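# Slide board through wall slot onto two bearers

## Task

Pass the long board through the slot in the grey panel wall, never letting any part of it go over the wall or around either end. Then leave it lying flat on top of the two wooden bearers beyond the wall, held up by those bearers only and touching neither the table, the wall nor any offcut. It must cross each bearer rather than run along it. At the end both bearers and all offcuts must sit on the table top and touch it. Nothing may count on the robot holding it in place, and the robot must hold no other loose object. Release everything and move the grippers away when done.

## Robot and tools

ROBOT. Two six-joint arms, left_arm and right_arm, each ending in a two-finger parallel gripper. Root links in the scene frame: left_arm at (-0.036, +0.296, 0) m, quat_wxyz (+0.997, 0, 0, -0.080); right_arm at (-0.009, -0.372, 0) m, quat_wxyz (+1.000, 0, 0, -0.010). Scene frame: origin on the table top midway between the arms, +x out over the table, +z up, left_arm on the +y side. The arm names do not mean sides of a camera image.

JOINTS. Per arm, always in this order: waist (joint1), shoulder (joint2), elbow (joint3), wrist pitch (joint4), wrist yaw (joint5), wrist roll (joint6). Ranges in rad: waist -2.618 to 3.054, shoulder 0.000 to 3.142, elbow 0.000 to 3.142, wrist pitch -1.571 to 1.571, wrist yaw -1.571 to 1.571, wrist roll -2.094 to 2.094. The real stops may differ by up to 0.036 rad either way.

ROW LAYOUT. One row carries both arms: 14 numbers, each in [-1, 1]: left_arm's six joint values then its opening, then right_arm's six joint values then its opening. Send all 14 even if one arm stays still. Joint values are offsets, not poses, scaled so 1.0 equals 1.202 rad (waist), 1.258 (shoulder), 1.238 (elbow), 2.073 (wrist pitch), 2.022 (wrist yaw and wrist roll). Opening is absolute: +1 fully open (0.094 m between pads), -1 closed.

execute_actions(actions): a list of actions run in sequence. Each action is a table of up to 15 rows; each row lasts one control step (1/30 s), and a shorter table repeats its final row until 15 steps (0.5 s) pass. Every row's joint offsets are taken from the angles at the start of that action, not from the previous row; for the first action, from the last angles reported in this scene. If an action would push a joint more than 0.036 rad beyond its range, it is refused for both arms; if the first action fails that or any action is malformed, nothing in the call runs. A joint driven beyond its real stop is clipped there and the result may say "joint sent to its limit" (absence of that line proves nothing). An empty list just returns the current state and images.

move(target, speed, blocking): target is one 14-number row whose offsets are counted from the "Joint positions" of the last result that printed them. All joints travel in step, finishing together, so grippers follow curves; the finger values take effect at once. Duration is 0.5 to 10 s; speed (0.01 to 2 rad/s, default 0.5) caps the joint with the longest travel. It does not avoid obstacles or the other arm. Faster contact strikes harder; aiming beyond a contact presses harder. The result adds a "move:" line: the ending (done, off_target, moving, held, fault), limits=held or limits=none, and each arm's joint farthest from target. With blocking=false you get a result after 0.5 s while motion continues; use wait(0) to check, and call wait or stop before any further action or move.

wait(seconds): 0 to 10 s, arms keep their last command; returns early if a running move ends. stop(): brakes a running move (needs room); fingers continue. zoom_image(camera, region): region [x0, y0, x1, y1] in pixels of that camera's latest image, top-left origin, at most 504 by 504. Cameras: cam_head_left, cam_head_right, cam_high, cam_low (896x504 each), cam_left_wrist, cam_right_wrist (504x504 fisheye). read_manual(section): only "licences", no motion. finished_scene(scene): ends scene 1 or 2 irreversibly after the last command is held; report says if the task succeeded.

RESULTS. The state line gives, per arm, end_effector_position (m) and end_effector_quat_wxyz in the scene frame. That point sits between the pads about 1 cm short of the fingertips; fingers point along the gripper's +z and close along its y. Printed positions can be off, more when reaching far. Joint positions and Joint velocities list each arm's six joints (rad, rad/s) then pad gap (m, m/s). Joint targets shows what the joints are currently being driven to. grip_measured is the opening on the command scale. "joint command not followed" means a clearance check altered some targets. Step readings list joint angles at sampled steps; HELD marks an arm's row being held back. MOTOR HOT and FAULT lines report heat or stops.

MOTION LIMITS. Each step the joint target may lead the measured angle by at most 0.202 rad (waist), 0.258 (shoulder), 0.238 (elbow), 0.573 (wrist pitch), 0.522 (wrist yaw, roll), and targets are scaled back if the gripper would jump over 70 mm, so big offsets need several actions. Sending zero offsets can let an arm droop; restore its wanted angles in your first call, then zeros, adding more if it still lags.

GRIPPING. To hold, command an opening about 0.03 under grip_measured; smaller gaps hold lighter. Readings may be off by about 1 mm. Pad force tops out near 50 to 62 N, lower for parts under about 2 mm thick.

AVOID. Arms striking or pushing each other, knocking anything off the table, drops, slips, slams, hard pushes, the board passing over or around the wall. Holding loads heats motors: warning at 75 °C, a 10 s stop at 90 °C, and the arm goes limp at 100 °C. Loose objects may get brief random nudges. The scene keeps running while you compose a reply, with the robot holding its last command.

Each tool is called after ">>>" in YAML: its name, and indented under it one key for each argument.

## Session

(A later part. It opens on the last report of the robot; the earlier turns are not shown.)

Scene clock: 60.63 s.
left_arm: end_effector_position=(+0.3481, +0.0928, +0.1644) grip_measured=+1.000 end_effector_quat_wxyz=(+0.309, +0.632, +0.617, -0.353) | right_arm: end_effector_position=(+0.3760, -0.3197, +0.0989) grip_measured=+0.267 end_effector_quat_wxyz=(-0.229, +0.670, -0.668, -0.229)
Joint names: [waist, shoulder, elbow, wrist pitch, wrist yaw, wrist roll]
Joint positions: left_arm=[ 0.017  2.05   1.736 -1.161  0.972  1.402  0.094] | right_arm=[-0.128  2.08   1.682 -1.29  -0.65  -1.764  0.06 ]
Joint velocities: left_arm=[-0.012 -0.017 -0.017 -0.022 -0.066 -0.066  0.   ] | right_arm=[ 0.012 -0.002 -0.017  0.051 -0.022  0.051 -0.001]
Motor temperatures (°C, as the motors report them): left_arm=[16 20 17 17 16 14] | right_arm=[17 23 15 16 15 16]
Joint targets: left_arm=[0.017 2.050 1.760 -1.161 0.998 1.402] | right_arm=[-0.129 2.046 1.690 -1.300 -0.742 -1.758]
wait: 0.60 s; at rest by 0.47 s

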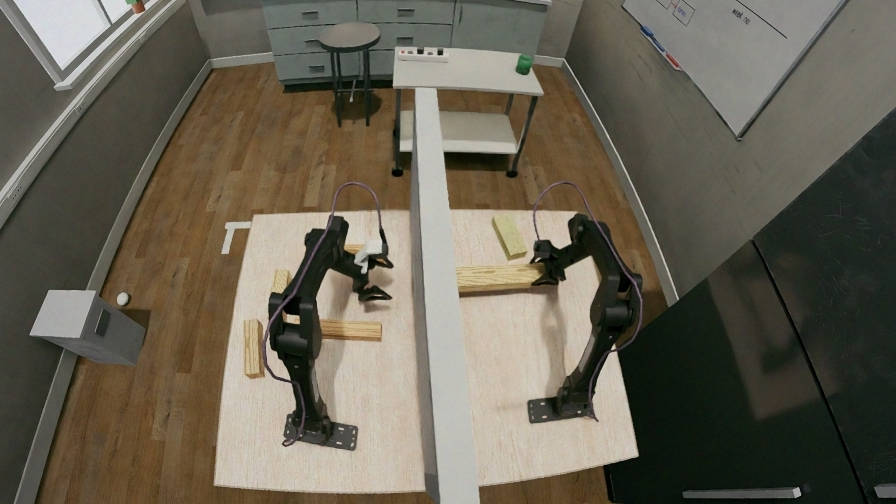

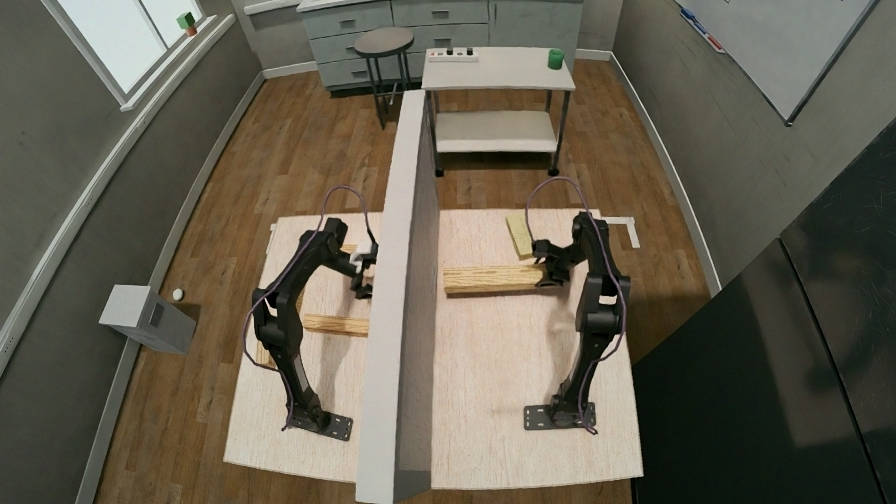

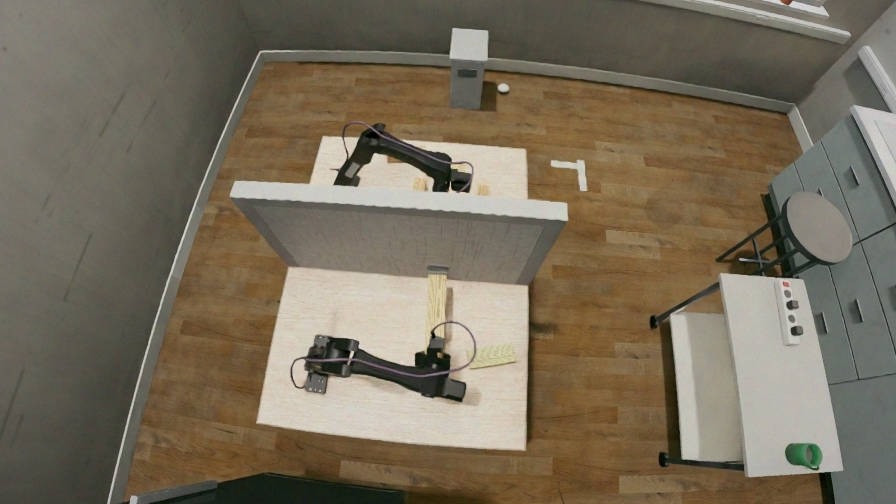

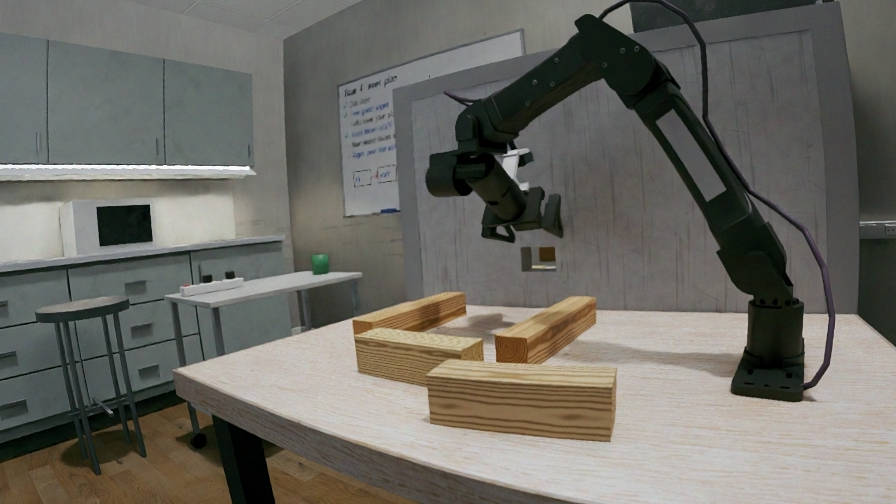

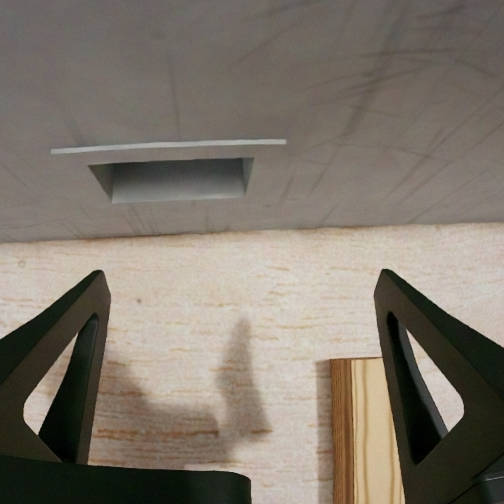

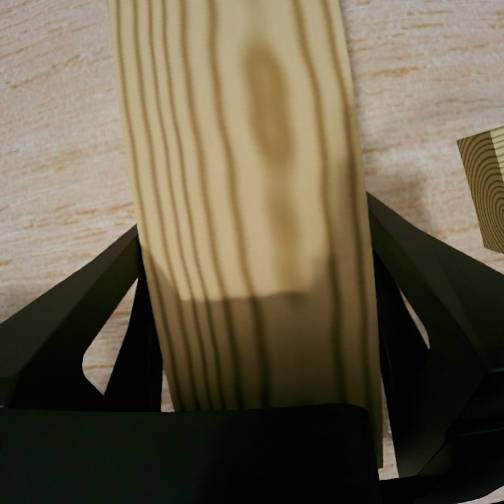

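>>> execute_actions:
  actions:
    - [[0,0,0.02,0,0.013,0,1,0.0029,-0.0286,-0.0127,-0.0026,-0.0437,0.007,0.1],[0,0,0.02,0,0.013,0,1,0.0067,-0.0303,-0.0148,-0.0005,-0.0419,0.011,0.1],[0,0,0.02,0,0.013,0,1,0.0104,-0.0319,-0.017,0.0017,-0.04,0.015,0.1],[0,0,0.02,0,0.013,0,1,0.0142,-0.0336,-0.0191,0.0038,-0.0382,0.019,0.1],[0,0,0.02,0,0.013,0,1,0.0179,-0.0352,-0.0213,0.006,-0.0364,0.023,0.1],[0,0,0.02,0,0.013,0,1,0.0216,-0.0368,-0.0235,0.0082,-0.0346,0.027,0.1],[0,0,0.02,0,0.013,0,1,0.0254,-0.0385,-0.0256,0.0103,-0.0327,0.031,0.1],[0,0,0.02,0,0.013,0,1,0.0291,-0.0401,-0.0278,0.0125,-0.0309,0.035,0.1],[0,0,0.02,0,0.013,0,1,0.0328,-0.0417,-0.03,0.0147,-0.0291,0.039,0.1],[0,0,0.02,0,0.013,0,1,0.0366,-0.0434,-0.0321,0.0168,-0.0273,0.043,0.1],[0,0,0.02,0,0.013,0,1,0.0403,-0.045,-0.0343,0.019,-0.0254,0.043,0.1],[0,0,0.02,0,0.013,0,1,0.0441,-0.0467,-0.0364,0.0211,-0.0236,0.043,0.1],[0,0,0.02,0,0.013,0,1,0.0478,-0.0483,-0.0386,0.0233,-0.0218,0.043,0.1]]

>>> wait:
  seconds: 0.6

>>> zoom_image:
  camera: "cam_low"
  region: [480, 210, 600, 310]

>>> zoom_image:
  camera: "cam_high"
  region: [360, 230, 540, 410]

Scene clock: 63.17 s.
left_arm: end_effector_position=(+0.3481, +0.0927, +0.1644) grip_measured=+1.000 end_effector_quat_wxyz=(+0.309, +0.632, +0.617, -0.353) | right_arm: end_effector_position=(+0.3724, -0.3045, +0.0939) grip_measured=+0.267 end_effector_quat_wxyz=(-0.212, +0.670, -0.675, -0.225)
Joint names: [waist, shoulder, elbow, wrist pitch, wrist yaw, wrist roll]
Joint positions: left_arm=[ 0.017  2.05   1.736 -1.161  0.973  1.402  0.094] | right_arm=[-0.078  2.06   1.646 -1.247 -0.622 -1.693  0.06 ]
Joint velocities: left_arm=[ 0.012  0.002 -0.007  0.022  0.066  0.007  0.   ] | right_arm=[ 0.061 -0.027 -0.037  0.022  0.022  0.139  0.   ]
Motor temperatures (°C, as the motors report them): left_arm=[16 20 17 17 16 14] | right_arm=[17 24 15 16 15 16]
Joint targets: left_arm=[0.017 2.050 1.760 -1.161 0.999 1.402] | right_arm=[-0.071 2.019 1.634 -1.242 -0.694 -1.677]
Step readings (joint positions):
0: left_arm=[0.017 2.050 1.736 -1.161 0.972 1.402] | right_arm=[-0.128 2.080 1.682 -1.290 -0.650 -1.764]
1: left_arm=[0.017 2.050 1.736 -1.161 0.972 1.402] | right_arm=[-0.128 2.080 1.682 -1.290 -0.650 -1.762]
2: left_arm=[0.017 2.050 1.736 -1.161 0.972 1.402] | right_arm=[-0.128 2.080 1.682 -1.289 -0.650 -1.760]
4: left_arm=[0.017 2.050 1.736 -1.161 0.972 1.402] | right_arm=[-0.128 2.080 1.682 -1.285 -0.649 -1.752]
8: left_arm=[0.017 2.050 1.736 -1.161 0.973 1.402] | right_arm=[-0.115 2.072 1.665 -1.268 -0.641 -1.727]
15: Joint positions above

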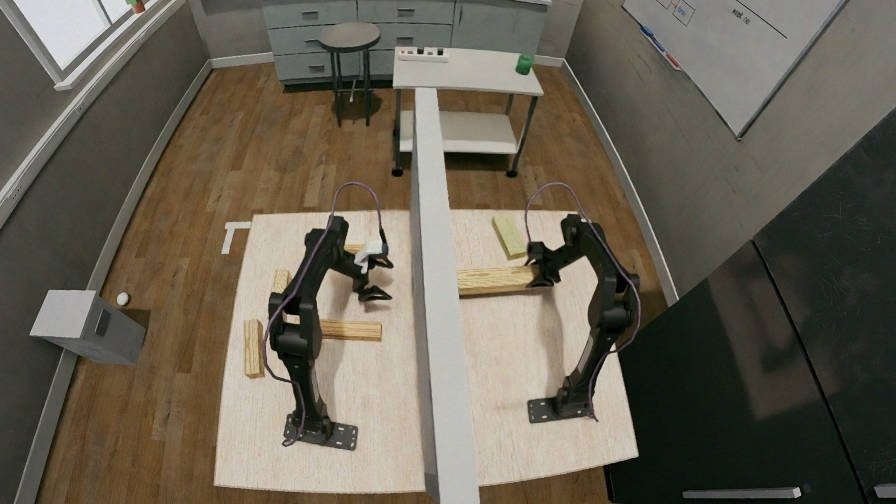

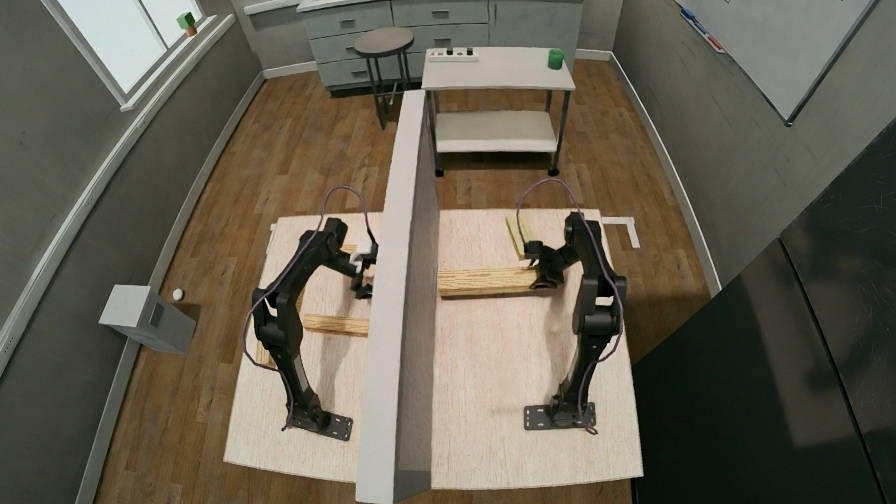

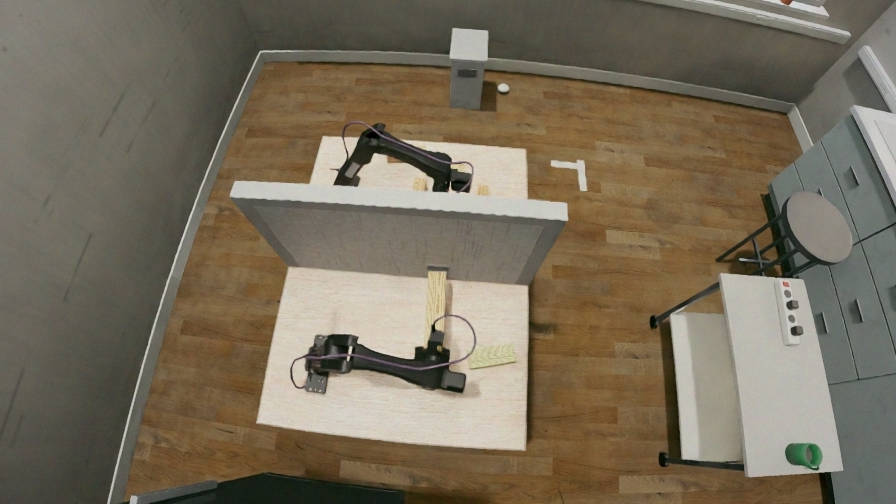

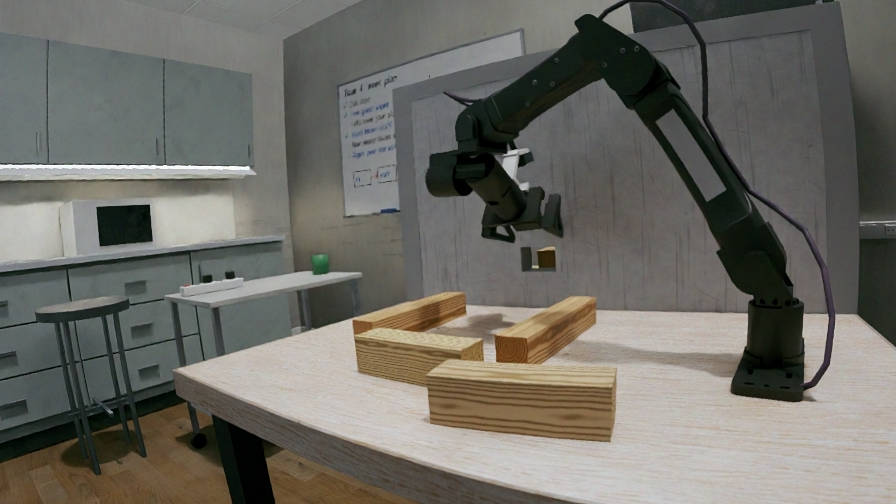

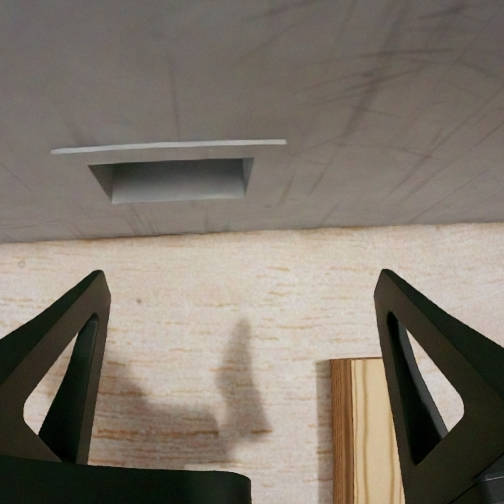

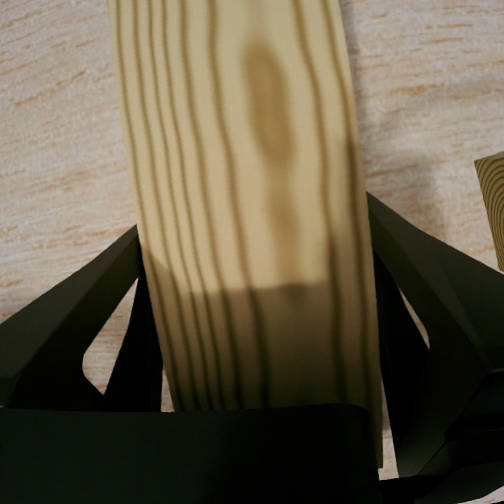

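Scene clock: 63.77 s.
left_arm: end_effector_position=(+0.3481, +0.0927, +0.1644) grip_measured=+1.000 end_effector_quat_wxyz=(+0.309, +0.632, +0.617, -0.353) | right_arm: end_effector_position=(+0.3740, -0.3045, +0.0933) grip_measured=+0.267 end_effector_quat_wxyz=(-0.211, +0.670, -0.677, -0.220)
Joint names: [waist, shoulder, elbow, wrist pitch, wrist yaw, wrist roll]
Joint positions: left_arm=[ 0.017  2.05   1.736 -1.161  0.973  1.402  0.094] | right_arm=[-0.075  2.058  1.645 -1.238 -0.615 -1.683  0.06 ]
Joint velocities: left_arm=[-0.007 -0.027  0.007 -0.022 -0.007 -0.051  0.   ] | right_arm=[-0.017  0.007 -0.002  0.022  0.022 -0.037 -0.   ]
Motor temperatures (°C, as the motors report them): left_arm=[16 20 17 17 16 14] | right_arm=[17 24 15 16 15 16]
Joint targets: left_arm=[0.017 2.050 1.760 -1.161 0.999 1.402] | right_arm=[-0.071 2.019 1.634 -1.242 -0.694 -1.677]
wait: 0.60 s; at rest by 0.43 s

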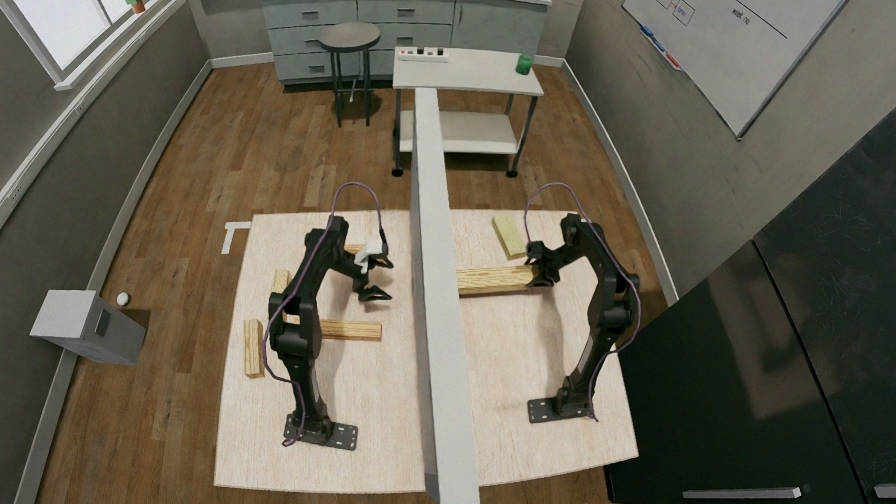

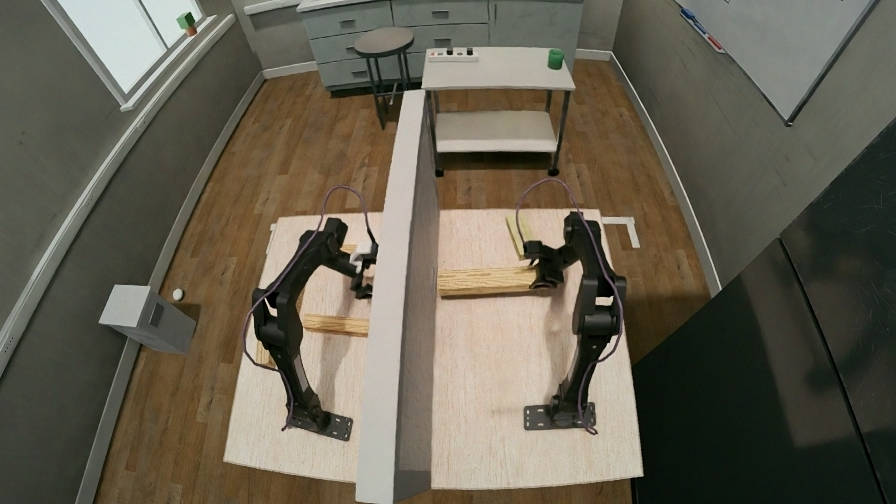

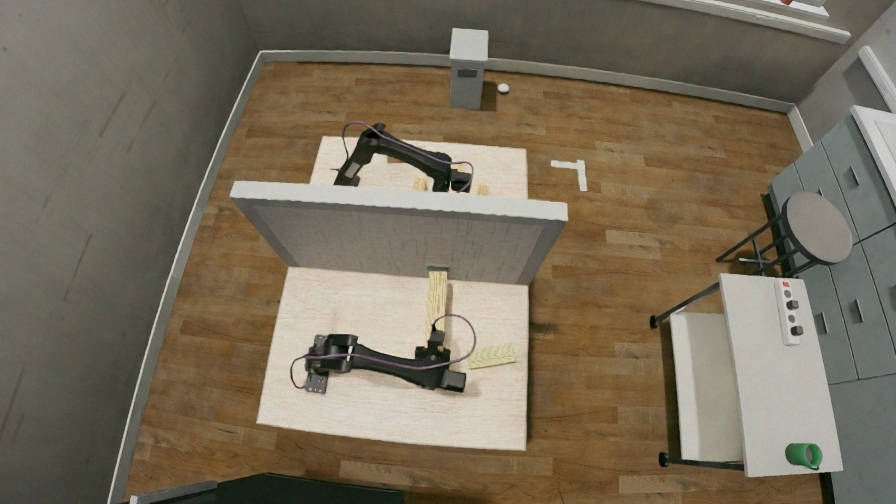

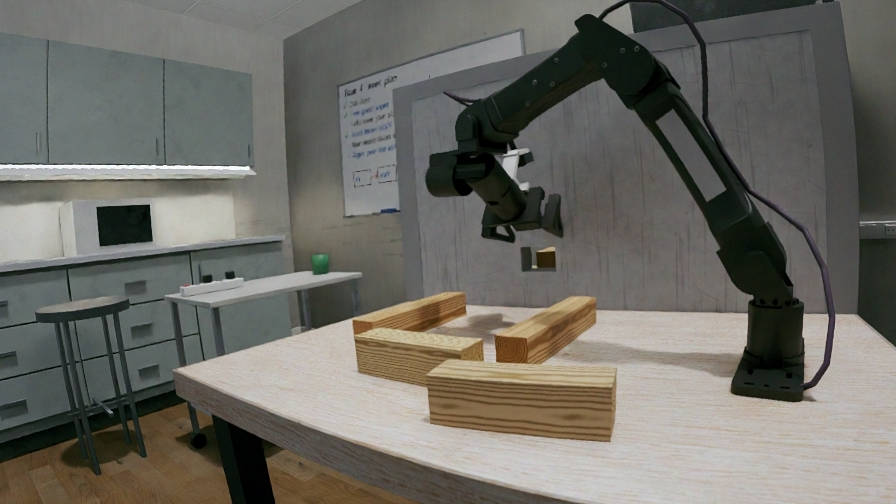

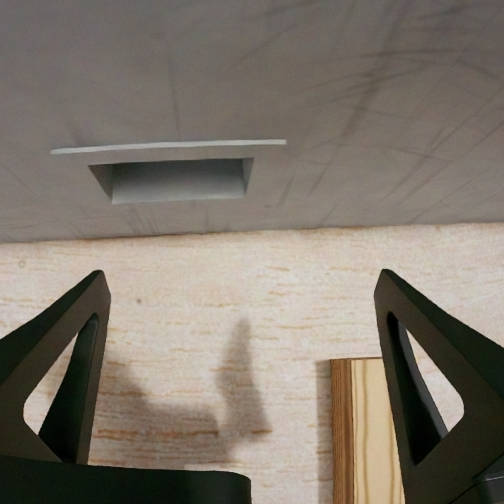

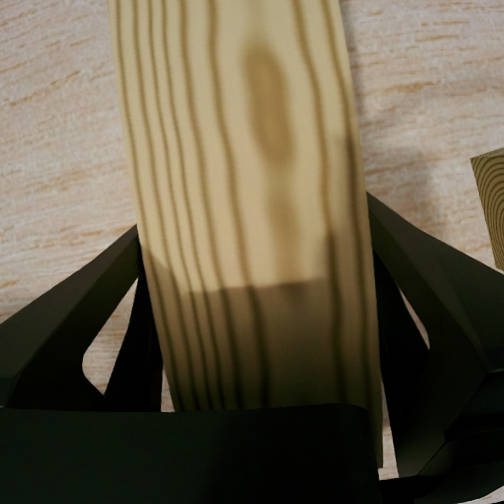

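Region (480, 210, 600, 310) of cam_low's 896x504 image, scaled by 4.200, with more detail than that image has.

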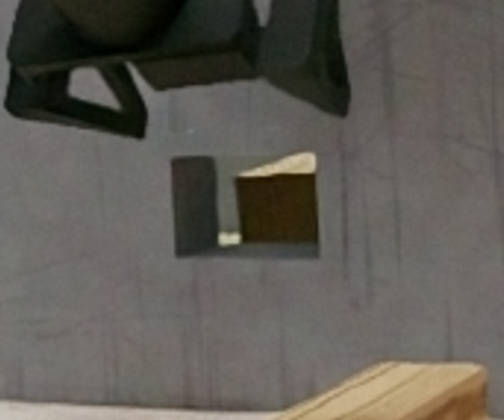

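Region (360, 230, 540, 410) of cam_high's 896x504 image, scaled by 2.800, with more detail than that image has.

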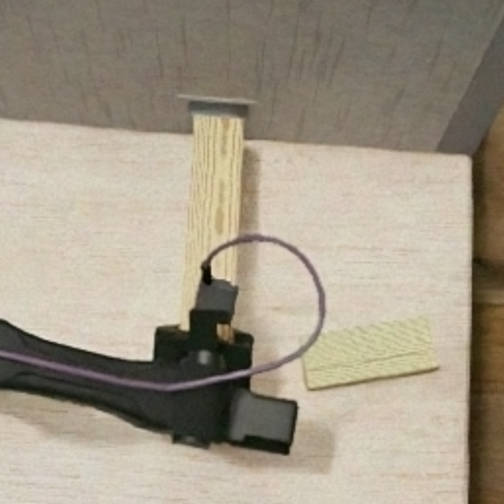

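>>> execute_actions:
  actions:
    - [[0,0,0.02,0,0.013,0,1,0.0035,-0.0314,-0.006,-0.0016,-0.043,0.003,0.1],[0,0,0.02,0,0.013,0,1,0.0037,-0.0318,-0.003,-0.0013,-0.0465,0.003,0.1],[0,0,0.02,0,0.013,0,1,0.0039,-0.0321,0,-0.001,-0.0485,0.003,0.1],[0,0,0.02,0,0.013,0,1,0.0041,-0.0325,0.002,-0.0007,-0.05,0.003,0.1],[0,0,0.02,0,0.013,0,1,0.0043,-0.0329,0.004,-0.0004,-0.0515,0.003,0.1],[0,0,0.02,0,0.013,0,1,0.0045,-0.0332,0.004,-0.0001,-0.053,0.003,0.1],[0,0,0.02,0,0.013,0,1,0.0047,-0.0336,0.004,0.0002,-0.0545,0.003,0.1],[0,0,0.02,0,0.013,0,1,0.0049,-0.034,0.004,0.0005,-0.056,0.003,0.1],[0,0,0.02,0,0.013,0,1,0.0051,-0.0343,0.004,0.0008,-0.0575,0.003,0.1],[0,0,0.02,0,0.013,0,1,0.0053,-0.0347,0.004,0.0011,-0.0589,0.003,0.1]]

>>> wait:
  seconds: 0.5

>>> zoom_image:
  camera: "cam_low"
  region: [480, 210, 600, 310]

>>> zoom_image:
  camera: "cam_high"
  region: [360, 230, 540, 410]

Scene clock: 64.73 s.
left_arm: end_effector_position=(+0.3481, +0.0927, +0.1645) grip_measured=+1.000 end_effector_quat_wxyz=(+0.309, +0.632, +0.617, -0.353) | right_arm: end_effector_position=(+0.3755, -0.3022, +0.0950) grip_measured=+0.267 end_effector_quat_wxyz=(-0.219, +0.669, -0.675, -0.223)
Joint names: [waist, shoulder, elbow, wrist pitch, wrist yaw, wrist roll]
Joint positions: left_arm=[ 0.017  2.05   1.736 -1.161  0.973  1.402  0.094] | right_arm=[-0.075  2.058  1.645 -1.232 -0.631 -1.682  0.06 ]
Joint velocities: left_arm=[ 0.012  0.022 -0.002 -0.037 -0.037 -0.007  0.   ] | right_arm=[-0.002  0.017 -0.012  0.051  0.022  0.022 -0.001]
Motor temperatures (°C, as the motors report them): left_arm=[16 20 17 17 16 14] | right_arm=[17 24 15 16 15 16]
Joint targets: left_arm=[0.017 2.050 1.760 -1.161 0.999 1.402] | right_arm=[-0.069 2.014 1.650 -1.235 -0.734 -1.677]
Step readings (joint positions):
0: left_arm=[0.017 2.050 1.736 -1.161 0.973 1.402] | right_arm=[-0.075 2.058 1.645 -1.238 -0.615 -1.683]
1: left_arm=[0.017 2.050 1.736 -1.161 0.973 1.402] | right_arm=[-0.075 2.058 1.645 -1.238 -0.615 -1.683]
2: left_arm=[0.017 2.050 1.736 -1.161 0.973 1.402] | right_arm=[-0.075 2.058 1.645 -1.237 -0.615 -1.682]
4: left_arm=[0.017 2.050 1.736 -1.161 0.973 1.402] | right_arm=[-0.075 2.058 1.645 -1.237 -0.615 -1.682]
8: left_arm=[0.017 2.050 1.736 -1.161 0.973 1.402] | right_arm=[-0.075 2.058 1.645 -1.235 -0.620 -1.682]
15: Joint positions above

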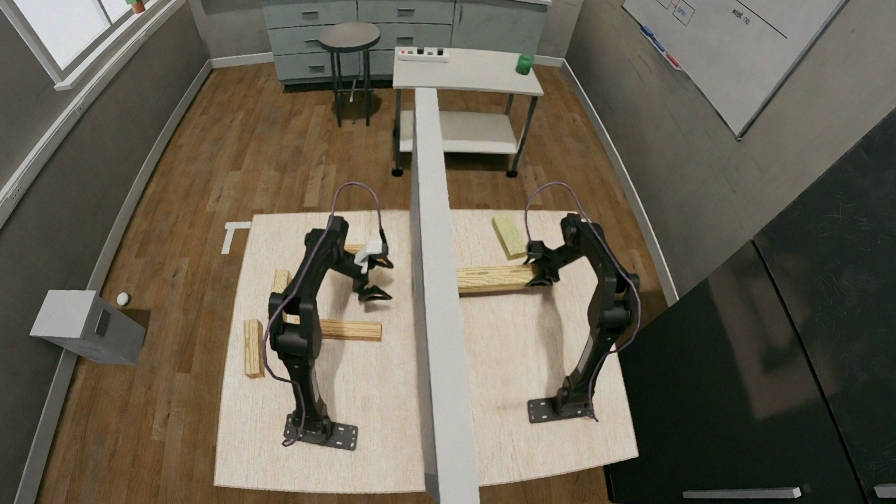

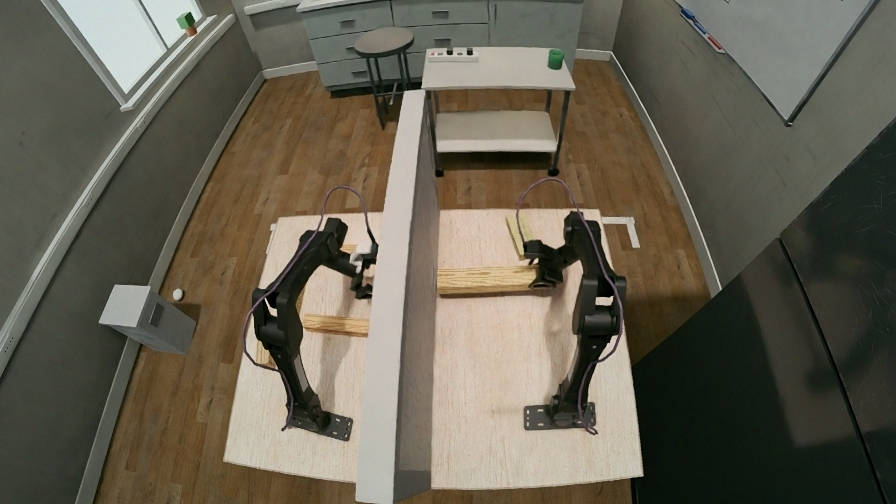

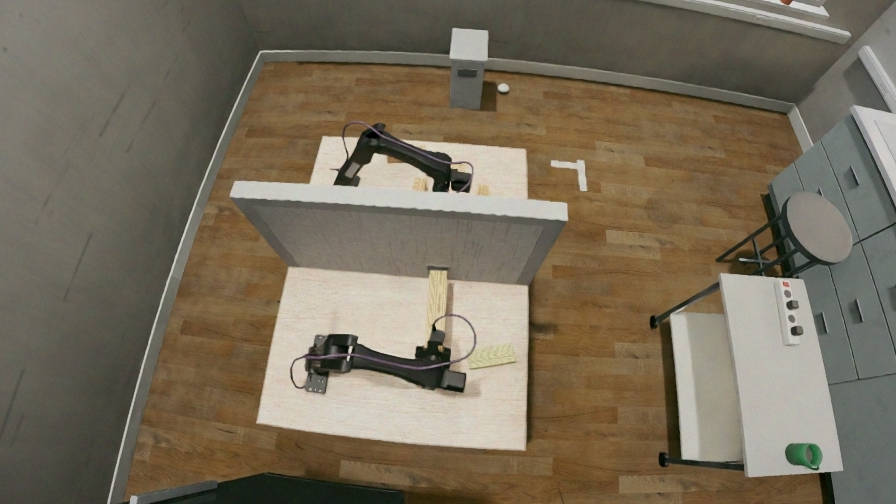

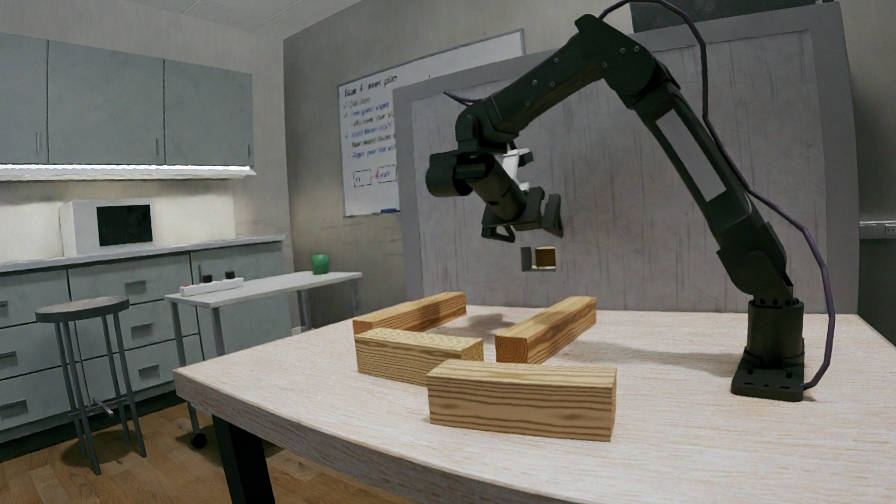

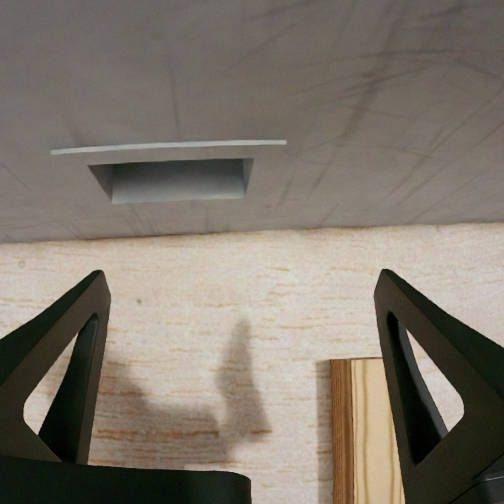

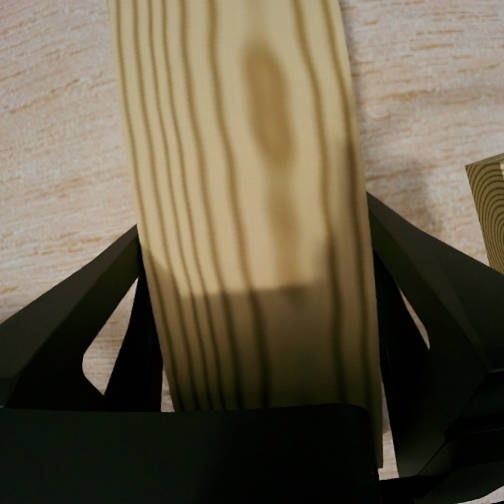

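Scene clock: 65.23 s.
left_arm: end_effector_position=(+0.3481, +0.0927, +0.1645) grip_measured=+1.000 end_effector_quat_wxyz=(+0.309, +0.632, +0.617, -0.353) | right_arm: end_effector_position=(+0.3757, -0.3019, +0.0952) grip_measured=+0.267 end_effector_quat_wxyz=(-0.219, +0.669, -0.674, -0.223)
Joint names: [waist, shoulder, elbow, wrist pitch, wrist yaw, wrist roll]
Joint positions: left_arm=[ 0.017  2.05   1.736 -1.161  0.973  1.402  0.094] | right_arm=[-0.075  2.058  1.645 -1.231 -0.633 -1.682  0.06 ]
Joint velocities: left_arm=[-0.012 -0.032 -0.007 -0.051  0.007 -0.051  0.   ] | right_arm=[-0.002  0.022 -0.012 -0.095 -0.037 -0.022 -0.   ]
Motor temperatures (°C, as the motors report them): left_arm=[16 20 17 17 16 14] | right_arm=[17 24 15 16 15 16]
Joint targets: left_arm=[0.017 2.050 1.760 -1.161 0.999 1.402] | right_arm=[-0.069 2.014 1.650 -1.235 -0.734 -1.677]
wait: 0.50 s; at rest by 0.20 s

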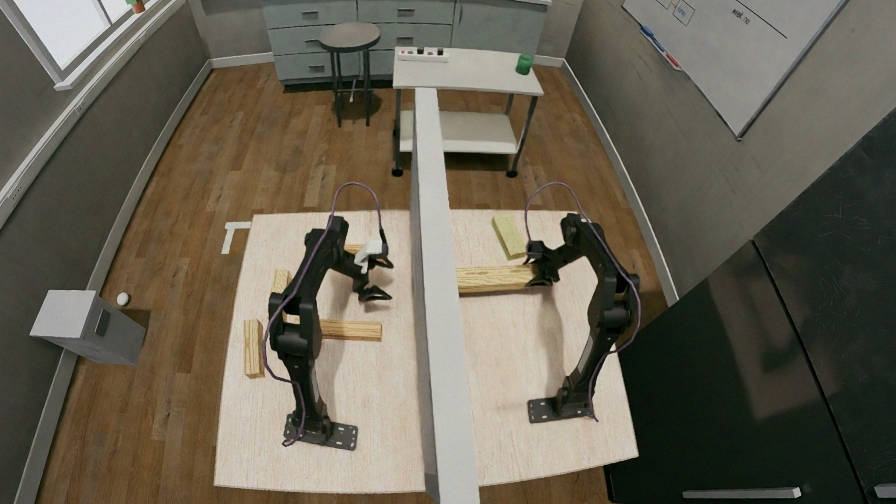

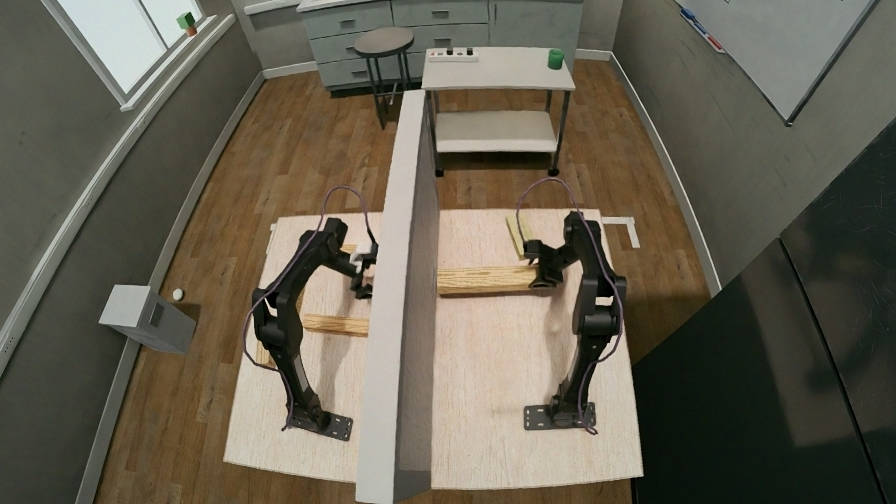

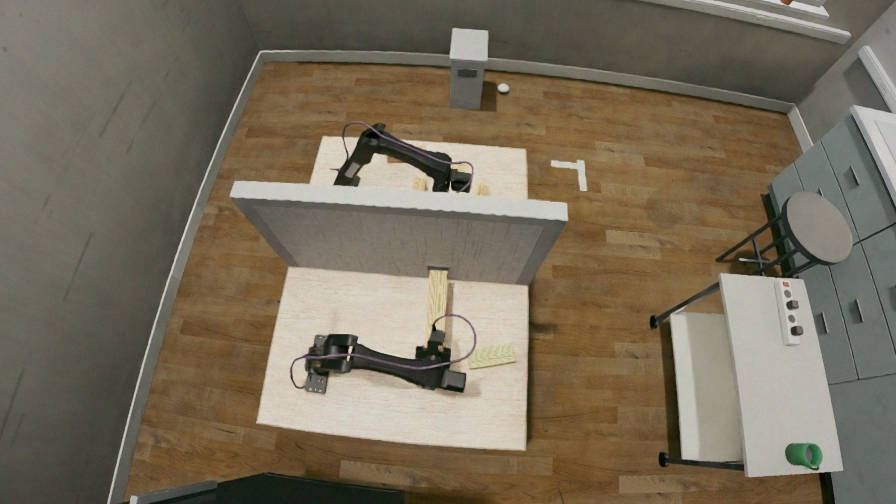

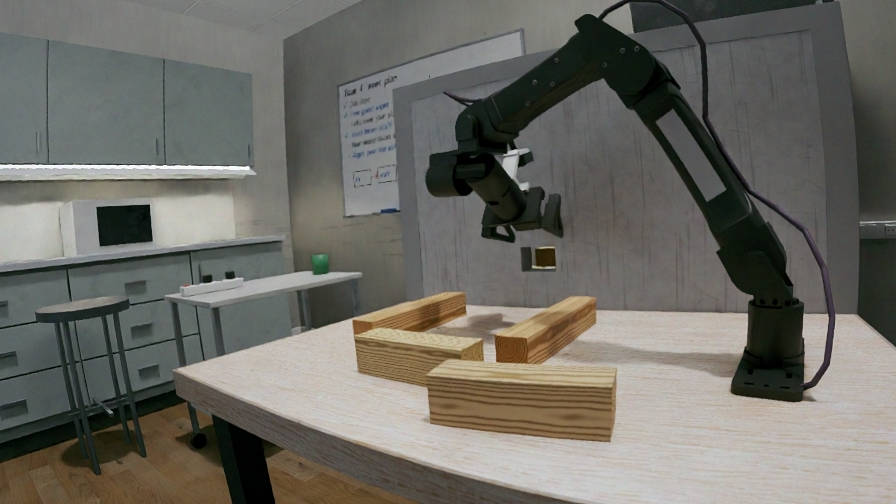

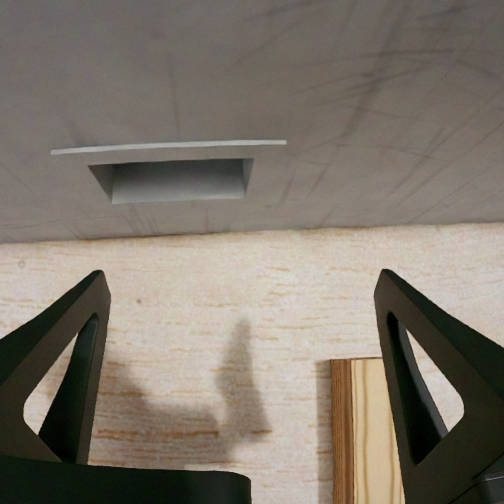

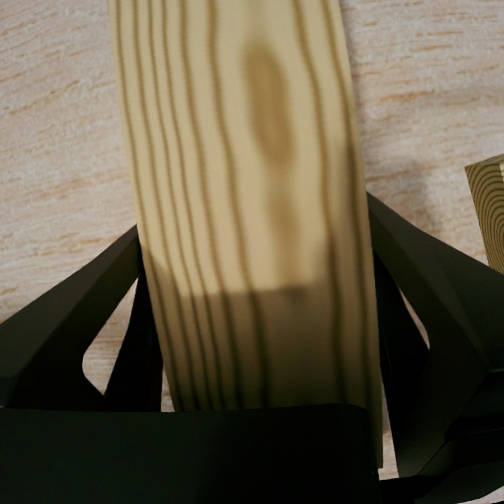

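Region (480, 210, 600, 310) of cam_low's 896x504 image, scaled by 4.200, with more detail than that image has.

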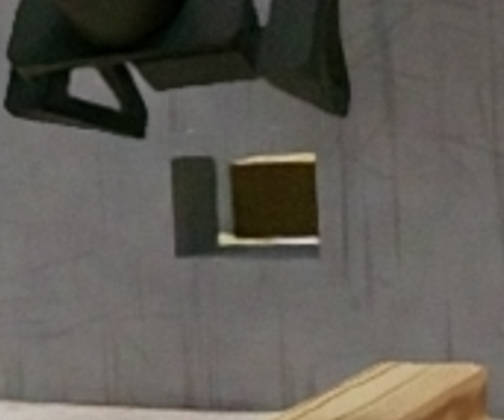

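Region (360, 230, 540, 410) of cam_high's 896x504 image, scaled by 2.800, with more detail than that image has.

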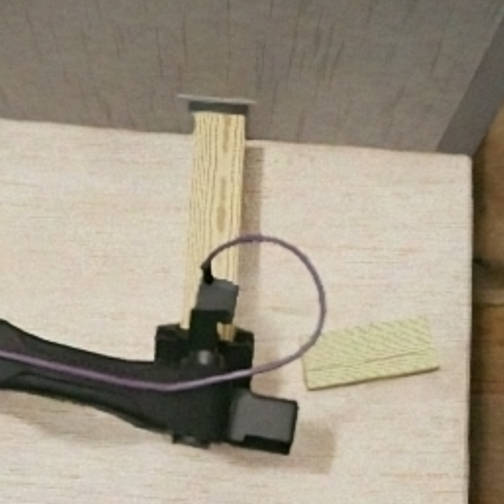

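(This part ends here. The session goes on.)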